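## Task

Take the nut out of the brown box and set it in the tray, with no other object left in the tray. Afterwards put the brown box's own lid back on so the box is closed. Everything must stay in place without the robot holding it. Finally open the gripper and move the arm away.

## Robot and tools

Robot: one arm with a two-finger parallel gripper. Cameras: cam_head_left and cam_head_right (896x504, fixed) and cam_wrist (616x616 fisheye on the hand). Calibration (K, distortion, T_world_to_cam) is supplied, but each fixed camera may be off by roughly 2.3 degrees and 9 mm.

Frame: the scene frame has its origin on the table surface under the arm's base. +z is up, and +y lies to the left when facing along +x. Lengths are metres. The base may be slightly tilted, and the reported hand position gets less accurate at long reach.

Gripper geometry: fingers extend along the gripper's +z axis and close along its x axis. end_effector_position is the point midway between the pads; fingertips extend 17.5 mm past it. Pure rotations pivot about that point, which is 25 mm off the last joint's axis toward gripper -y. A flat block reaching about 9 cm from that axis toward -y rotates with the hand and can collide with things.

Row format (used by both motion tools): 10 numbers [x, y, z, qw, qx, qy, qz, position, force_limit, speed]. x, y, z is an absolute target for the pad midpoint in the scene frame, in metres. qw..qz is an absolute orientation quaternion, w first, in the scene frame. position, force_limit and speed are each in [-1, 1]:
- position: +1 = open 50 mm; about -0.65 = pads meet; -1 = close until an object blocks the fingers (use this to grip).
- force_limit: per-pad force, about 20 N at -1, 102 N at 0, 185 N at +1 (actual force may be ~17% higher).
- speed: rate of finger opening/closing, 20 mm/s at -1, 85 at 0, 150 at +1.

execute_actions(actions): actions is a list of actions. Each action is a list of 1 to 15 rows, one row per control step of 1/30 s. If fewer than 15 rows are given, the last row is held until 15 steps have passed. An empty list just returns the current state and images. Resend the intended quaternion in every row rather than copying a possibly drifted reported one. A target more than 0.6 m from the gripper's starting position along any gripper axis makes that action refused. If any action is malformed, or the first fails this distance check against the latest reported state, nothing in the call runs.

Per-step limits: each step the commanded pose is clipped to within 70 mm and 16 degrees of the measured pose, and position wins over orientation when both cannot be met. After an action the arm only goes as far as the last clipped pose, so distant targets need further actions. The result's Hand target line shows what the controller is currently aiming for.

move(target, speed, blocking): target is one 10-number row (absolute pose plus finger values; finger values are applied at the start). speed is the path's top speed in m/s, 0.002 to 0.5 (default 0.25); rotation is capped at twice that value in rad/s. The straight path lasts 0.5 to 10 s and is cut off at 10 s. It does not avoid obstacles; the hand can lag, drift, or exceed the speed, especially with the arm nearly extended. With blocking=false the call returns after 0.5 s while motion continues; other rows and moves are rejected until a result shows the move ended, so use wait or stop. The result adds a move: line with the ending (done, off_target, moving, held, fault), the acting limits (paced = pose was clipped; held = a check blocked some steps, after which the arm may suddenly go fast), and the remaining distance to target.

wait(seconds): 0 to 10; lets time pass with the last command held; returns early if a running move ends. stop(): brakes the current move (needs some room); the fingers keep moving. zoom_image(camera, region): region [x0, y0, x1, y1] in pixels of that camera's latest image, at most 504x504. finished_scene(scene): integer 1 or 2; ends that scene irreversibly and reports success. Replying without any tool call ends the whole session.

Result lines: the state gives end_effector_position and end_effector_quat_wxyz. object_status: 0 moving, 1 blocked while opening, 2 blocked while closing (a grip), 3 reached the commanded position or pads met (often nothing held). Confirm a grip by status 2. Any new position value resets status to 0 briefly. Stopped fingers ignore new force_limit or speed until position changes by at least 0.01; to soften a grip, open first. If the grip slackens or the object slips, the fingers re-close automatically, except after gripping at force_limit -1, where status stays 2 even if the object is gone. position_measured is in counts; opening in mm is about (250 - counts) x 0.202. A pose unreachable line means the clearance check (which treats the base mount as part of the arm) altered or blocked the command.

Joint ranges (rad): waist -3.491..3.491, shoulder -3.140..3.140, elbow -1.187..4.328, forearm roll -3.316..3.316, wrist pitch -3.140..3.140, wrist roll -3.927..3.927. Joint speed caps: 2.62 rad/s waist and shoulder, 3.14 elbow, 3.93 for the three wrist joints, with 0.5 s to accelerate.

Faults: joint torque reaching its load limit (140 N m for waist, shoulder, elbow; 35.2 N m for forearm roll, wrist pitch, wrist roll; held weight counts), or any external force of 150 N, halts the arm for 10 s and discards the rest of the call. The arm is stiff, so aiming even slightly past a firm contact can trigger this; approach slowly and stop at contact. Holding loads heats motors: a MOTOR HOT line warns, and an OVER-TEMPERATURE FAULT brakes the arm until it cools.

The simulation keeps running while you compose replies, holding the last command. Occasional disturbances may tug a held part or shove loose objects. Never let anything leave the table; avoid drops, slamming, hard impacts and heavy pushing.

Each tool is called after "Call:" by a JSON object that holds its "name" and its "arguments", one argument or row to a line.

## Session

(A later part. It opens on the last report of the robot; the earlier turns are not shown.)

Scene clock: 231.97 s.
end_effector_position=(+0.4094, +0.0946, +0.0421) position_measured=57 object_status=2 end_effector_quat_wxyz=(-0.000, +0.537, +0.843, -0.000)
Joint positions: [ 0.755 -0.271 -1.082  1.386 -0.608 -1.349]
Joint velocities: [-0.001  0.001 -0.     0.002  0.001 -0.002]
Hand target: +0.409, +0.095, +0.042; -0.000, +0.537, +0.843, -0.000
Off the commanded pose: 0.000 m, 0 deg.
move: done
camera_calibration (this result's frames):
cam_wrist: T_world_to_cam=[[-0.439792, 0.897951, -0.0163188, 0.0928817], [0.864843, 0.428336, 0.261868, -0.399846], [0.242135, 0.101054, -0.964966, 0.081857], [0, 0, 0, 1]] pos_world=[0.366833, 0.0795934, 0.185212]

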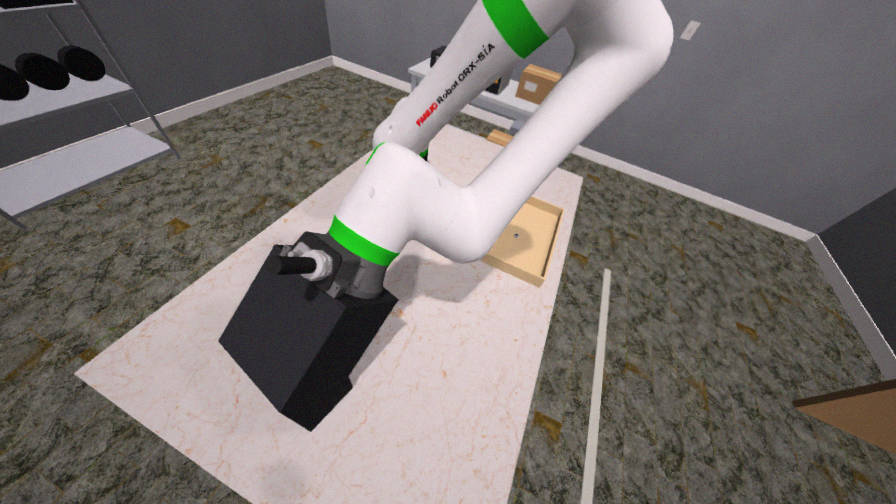

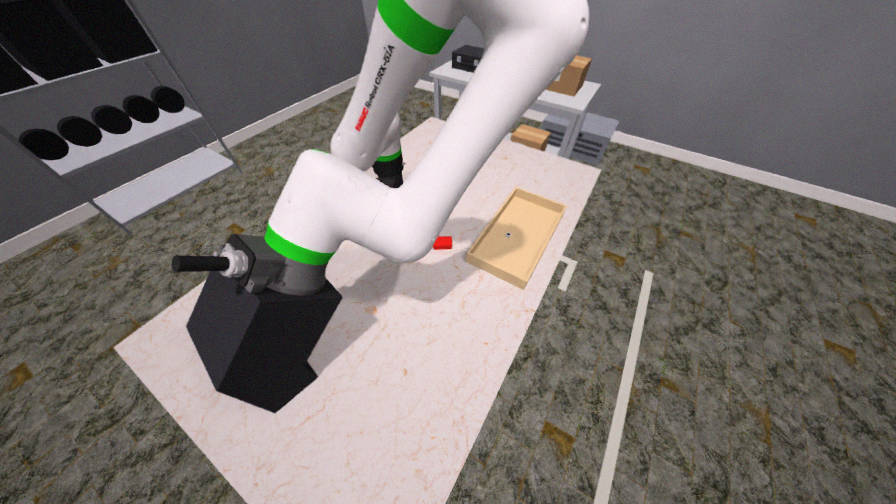

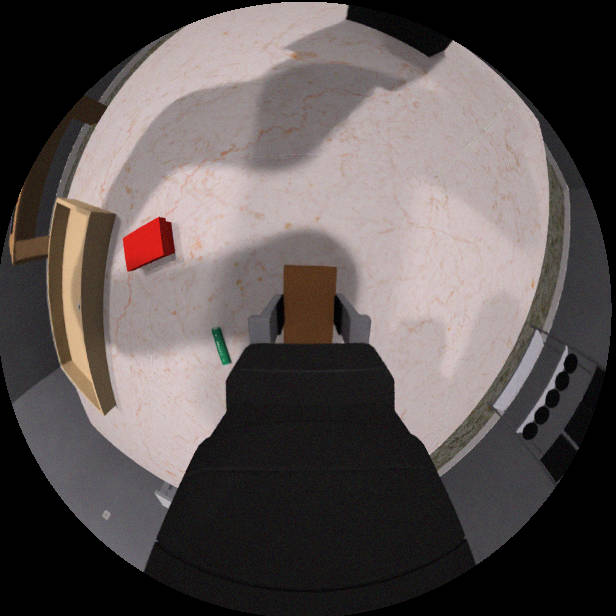

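Call:
{"name": "move", "arguments": {
  "target": [0.4095, 0.0945, 0.034, 0, 0.5299, 0.8480, 0, -1, -0.5, -0.5],
  "speed": 0.01
}}

Call:
{"name": "zoom_image", "arguments": {
  "camera": "cam_wrist",
  "region": [200, 220, 420, 360]
}}

Scene clock: 245.60 s.
end_effector_position=(+0.4095, +0.0945, +0.0340) position_measured=57 object_status=2 end_effector_quat_wxyz=(-0.000, +0.530, +0.848, +0.000)
Joint positions: [ 0.715 -0.248 -1.081  1.443 -0.577 -1.364]
Joint velocities: [-0.001 -0.    -0.     0.001  0.    -0.002]
Hand target: +0.409, +0.095, +0.034; -0.000, +0.530, +0.848, -0.000
Off the commanded pose: 0.000 m, 0 deg.
move: done
camera_calibration (this result's frames):
cam_wrist: T_world_to_cam=[[-0.455405, 0.890132, -0.0164653, 0.0999551], [0.857179, 0.443392, 0.262008, -0.396105], [0.240522, 0.105206, -0.964925, 0.0743503], [0, 0, 0, 1]] pos_world=[0.36717, 0.0788347, 0.177171]

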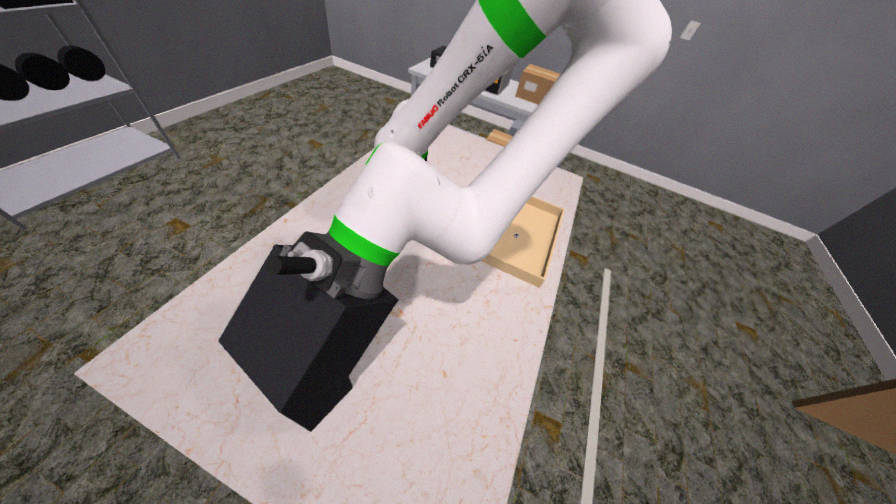

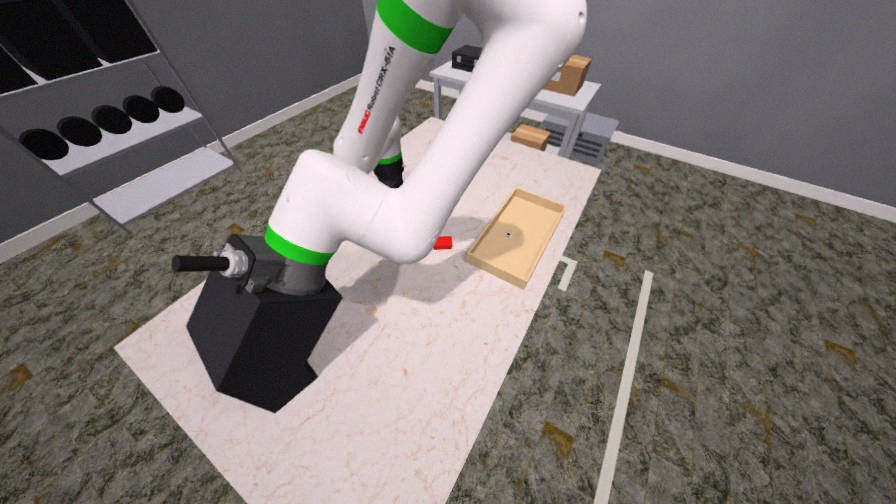

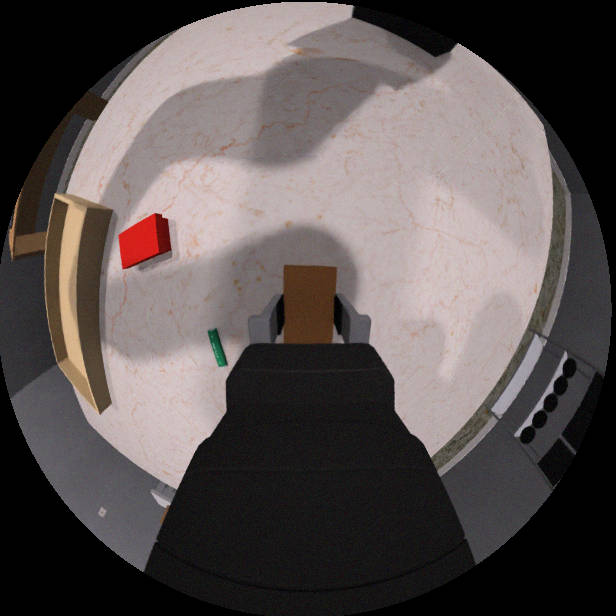

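Region (200, 220, 420, 360) of cam_wrist's 616x616 image, scaled by 2.291, with more detail than that image has; it fills the top 321 rows of this view, and the rest is white.

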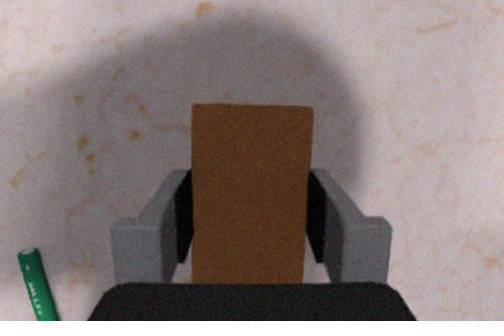

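Call:
{"name": "move", "arguments": {
  "target": [0.4095, 0.0945, 0.030, 0, 0.5299, 0.8480, 0, -1, -0.5, -0.5],
  "speed": 0.008
}}

Call:
{"name": "zoom_image", "arguments": {
  "camera": "cam_wrist",
  "region": [200, 220, 420, 360]
}}

Scene clock: 250.60 s.
end_effector_position=(+0.4095, +0.0945, +0.0300) position_measured=57 object_status=2 end_effector_quat_wxyz=(-0.000, +0.530, +0.848, +0.000)
Joint positions: [ 0.694 -0.236 -1.08   1.472 -0.562 -1.381]
Joint velocities: [-0.001  0.002  0.     0.001  0.    -0.002]
Hand target: +0.409, +0.095, +0.030; -0.000, +0.530, +0.848, -0.000
Off the commanded pose: 0.000 m, 0 deg.
move: done
camera_calibration (this result's frames):
cam_wrist: T_world_to_cam=[[-0.455443, 0.890111, -0.0165573, 0.0999499], [0.85713, 0.443442, 0.262083, -0.39505], [0.240625, 0.105172, -0.964903, 0.0704559], [0, 0, 0, 1]] pos_world=[0.367177, 0.0788054, 0.173174]

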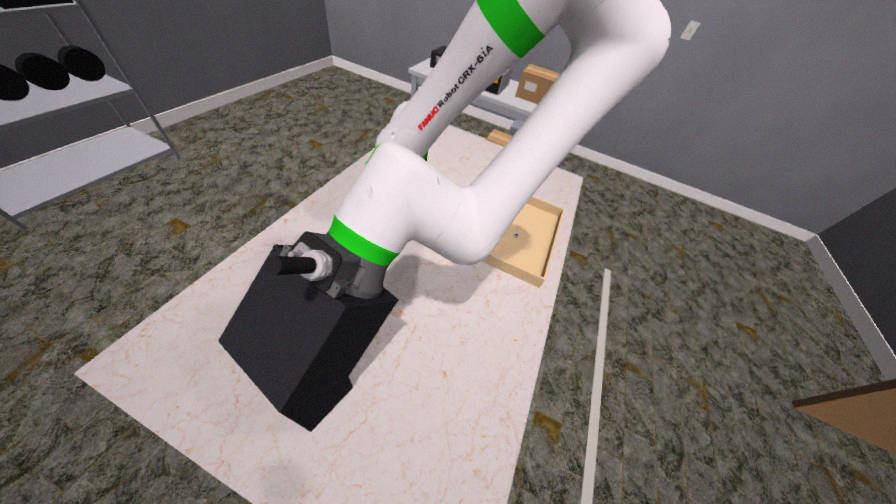

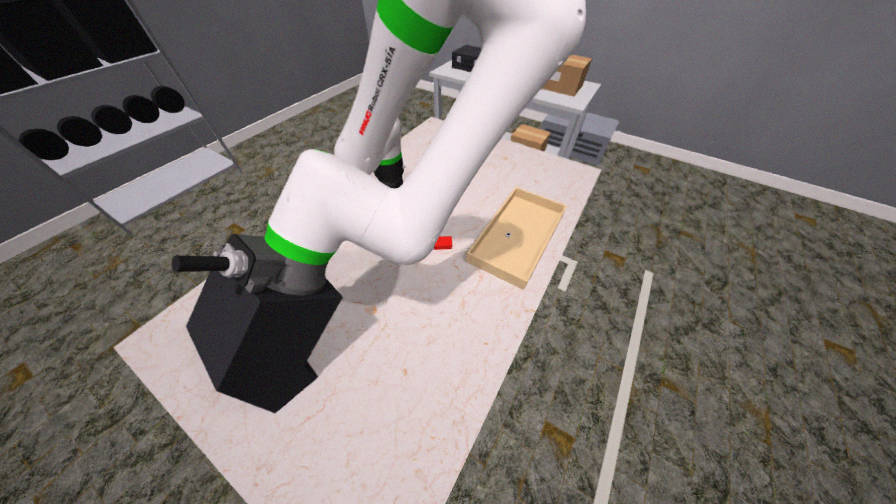

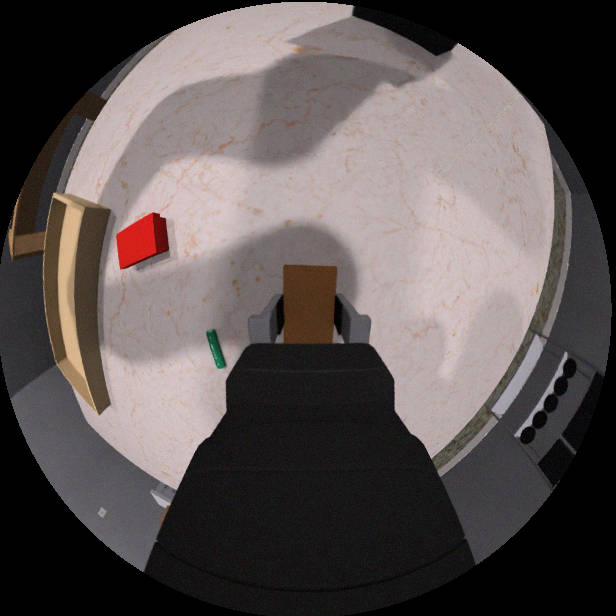

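Region (200, 220, 420, 360) of cam_wrist's 616x616 image, scaled by 2.291, with more detail than that image has; it fills the top 321 rows of this view, and the rest is white.

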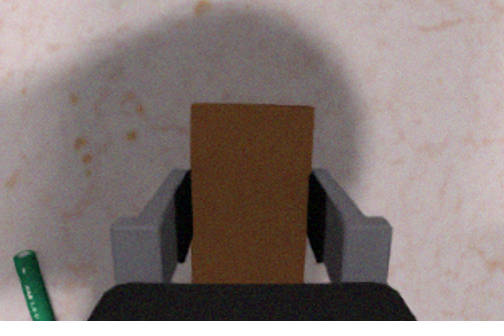

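Call:
{"name": "execute_actions", "arguments": {
  "actions": [
    [[0.4095, 0.0945, 0.030, 0, 0.5299, 0.8480, 0, 1, -0.5, -0.3]],
    [[0.4095, 0.0945, 0.030, 0, 0.5299, 0.8480, 0, 1, -0.5, -0.3]]
  ]
}}

Call:
{"name": "move", "arguments": {
  "target": [0.4095, 0.0945, 0.12, 0, 0.5299, 0.8480, 0, 1, -0.5, 0],
  "speed": 0.08
}}

Call:
{"name": "zoom_image", "arguments": {
  "camera": "cam_wrist",
  "region": [200, 220, 420, 360]
}}

Scene clock: 257.23 s.
end_effector_position=(+0.4095, +0.0945, +0.0300) position_measured=3 object_status=3 end_effector_quat_wxyz=(+0.000, +0.530, +0.848, +0.000)
Joint positions: [ 0.694 -0.236 -1.08   1.473 -0.562 -1.381]
Joint velocities: [ 0.002  0.     0.    -0.     0.001  0.002]
Hand target: +0.409, +0.094, +0.030; +0.000, +0.530, +0.848, -0.000
Off the commanded pose: 0.000 m, 0 deg.
camera_calibration (this result's frames):
cam_wrist: T_world_to_cam=[[-0.455462, 0.8901, -0.0165892, 0.099978], [0.85711, 0.443466, 0.262108, -0.395069], [0.240659, 0.105161, -0.964896, 0.0703933], [0, 0, 0, 1]] pos_world=[0.367213, 0.0788065, 0.173131]

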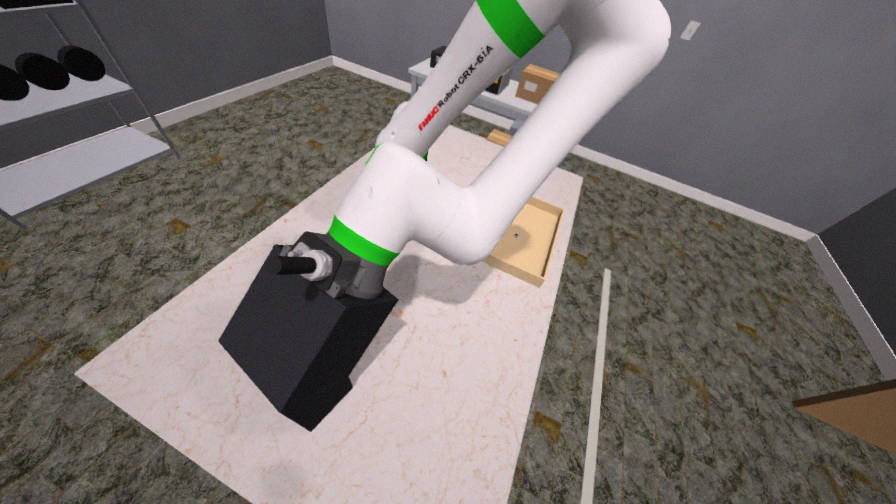

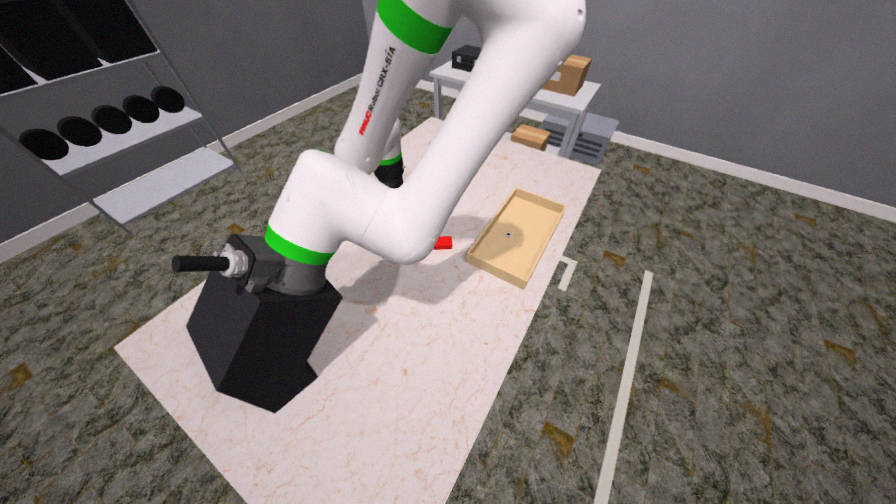

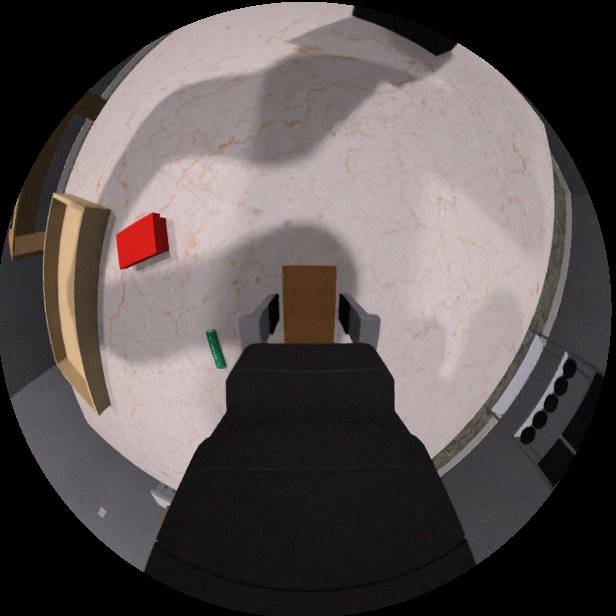

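Scene clock: 258.70 s.
end_effector_position=(+0.4101, +0.0942, +0.1197) position_measured=3 object_status=3 end_effector_quat_wxyz=(+0.001, +0.530, +0.848, +0.000)
Joint positions: [ 1.116 -0.478 -1.055  1.033 -0.951 -1.166]
Joint velocities: [-0.    -0.002  0.    -0.    -0.001 -0.001]
Hand target: +0.410, +0.094, +0.120; +0.001, +0.530, +0.848, +0.000
Off the commanded pose: 0.001 m, 0 deg.
move: done
camera_calibration (this result's frames):
cam_wrist: T_world_to_cam=[[-0.456006, 0.889799, -0.017808, 0.102354], [0.856496, 0.4442, 0.262872, -0.418805], [0.241814, 0.104619, -0.964666, 0.15639], [0, 0, 0, 1]] pos_world=[0.367561, 0.0785977, 0.262779]

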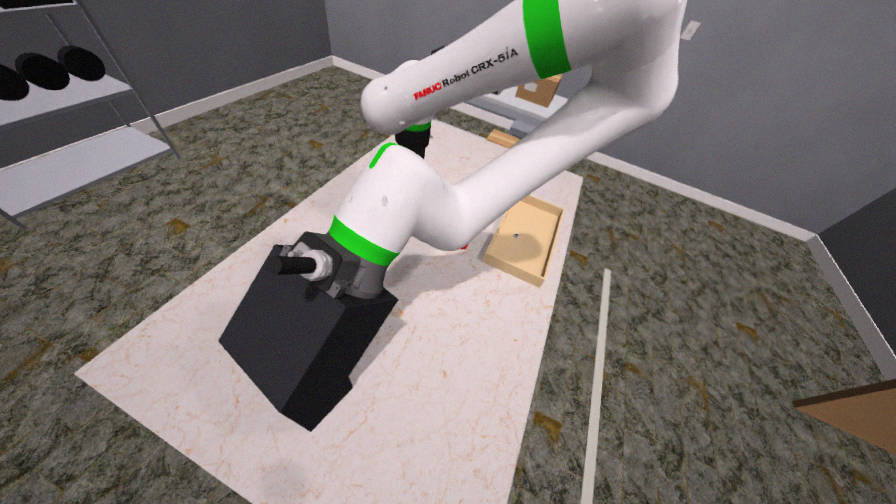

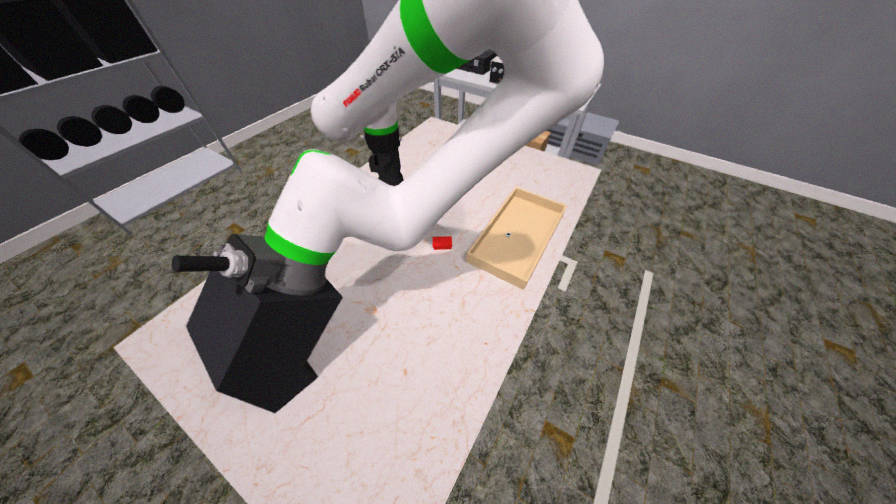

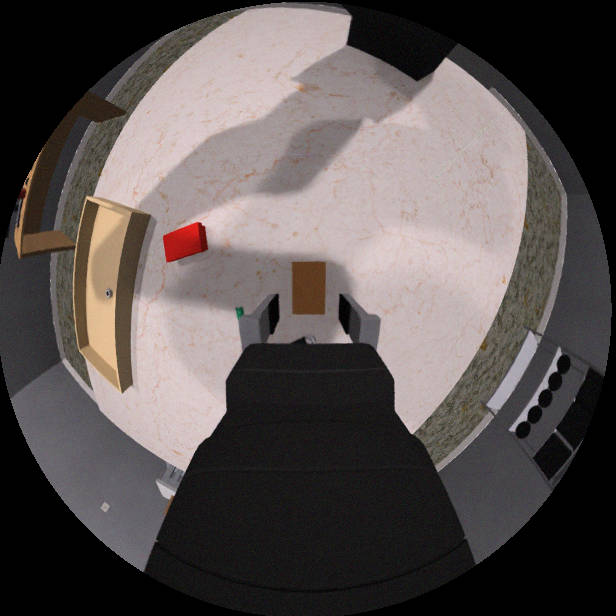

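Region (200, 220, 420, 360) of cam_wrist's 616x616 image, scaled by 2.291, with more detail than that image has; it fills the top 321 rows of this view, and the rest is white.

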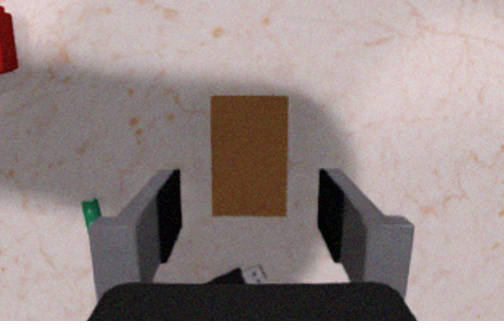

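Call:
{"name": "move", "arguments": {
  "target": [0.34, 0.245, 0.08, 0, 0.5299, 0.8480, 0, 1, -0.5, 0],
  "speed": 0.15
}}

Call:
{"name": "zoom_image", "arguments": {
  "camera": "cam_wrist",
  "region": [120, 230, 260, 350]
}}

Scene clock: 264.40 s.
end_effector_position=(+0.3397, +0.2444, +0.0804) position_measured=3 object_status=3 end_effector_quat_wxyz=(+0.000, +0.530, +0.848, -0.000)
Joint positions: [ 1.286 -0.004 -0.981  1.23  -0.889 -1.686]
Joint velocities: [-0.003  0.001  0.     0.    -0.    -0.001]
Hand target: +0.340, +0.244, +0.080; +0.000, +0.530, +0.848, -0.000
Off the commanded pose: 0.001 m, 0 deg.
move: done
camera_calibration (this result's frames):
cam_wrist: T_world_to_cam=[[-0.455604, 0.890023, -0.0168275, -0.0642992], [0.857115, 0.443706, 0.261686, -0.414867], [0.240373, 0.104802, -0.965006, 0.12029], [0, 0, 0, 1]] pos_world=[0.297379, 0.2287, 0.223563]

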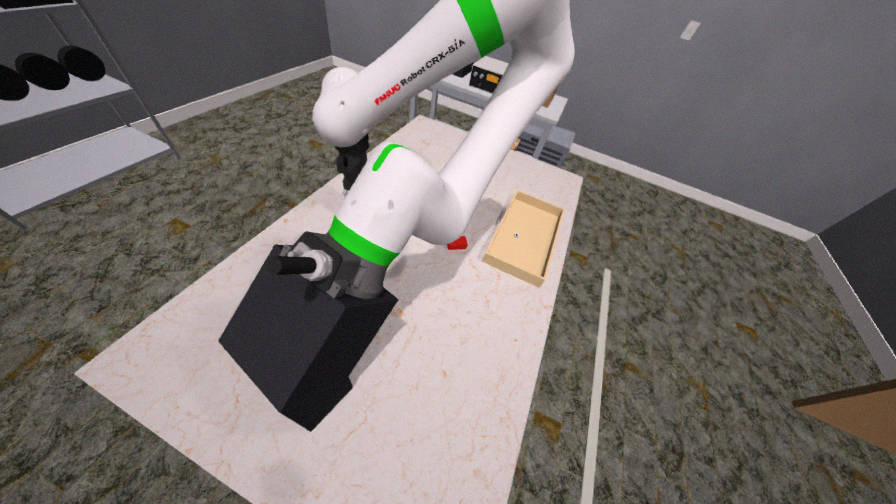

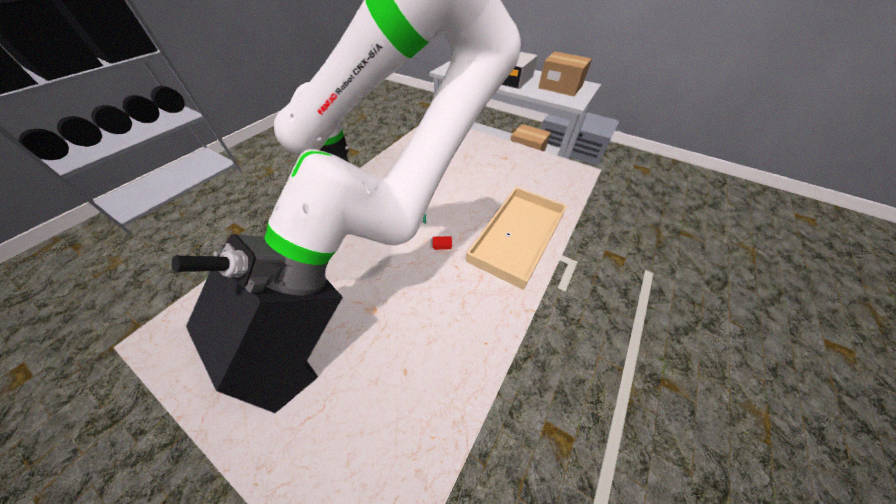

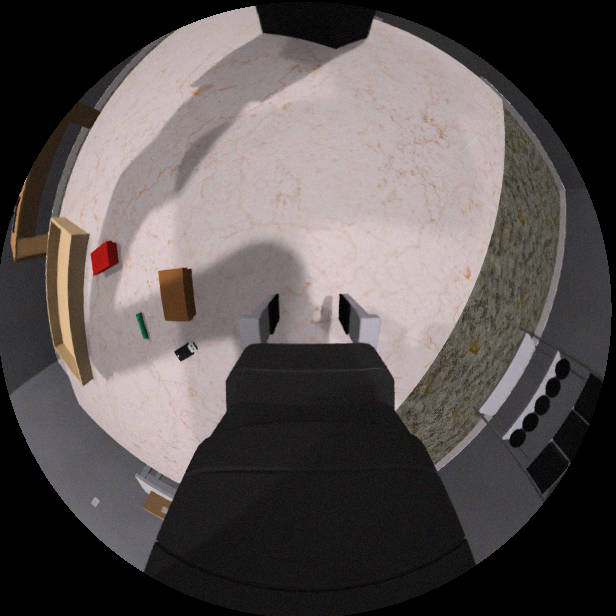

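Region (120, 230, 260, 350) of cam_wrist's 616x616 image, scaled by 3.600, with more detail than that image has; it fills the top 432 rows of this view, and the rest is white.

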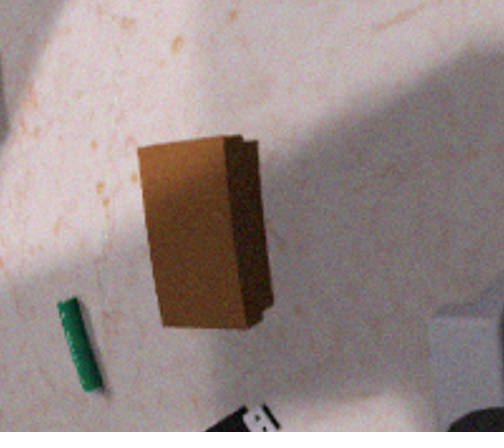

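The lid is seated on the box, the nut is in the tray, and the gripper is clear. Finishing scene 1.

Call:
{"name": "finished_scene", "arguments": {
  "scene": 1
}}

The scene is finished: the task was done.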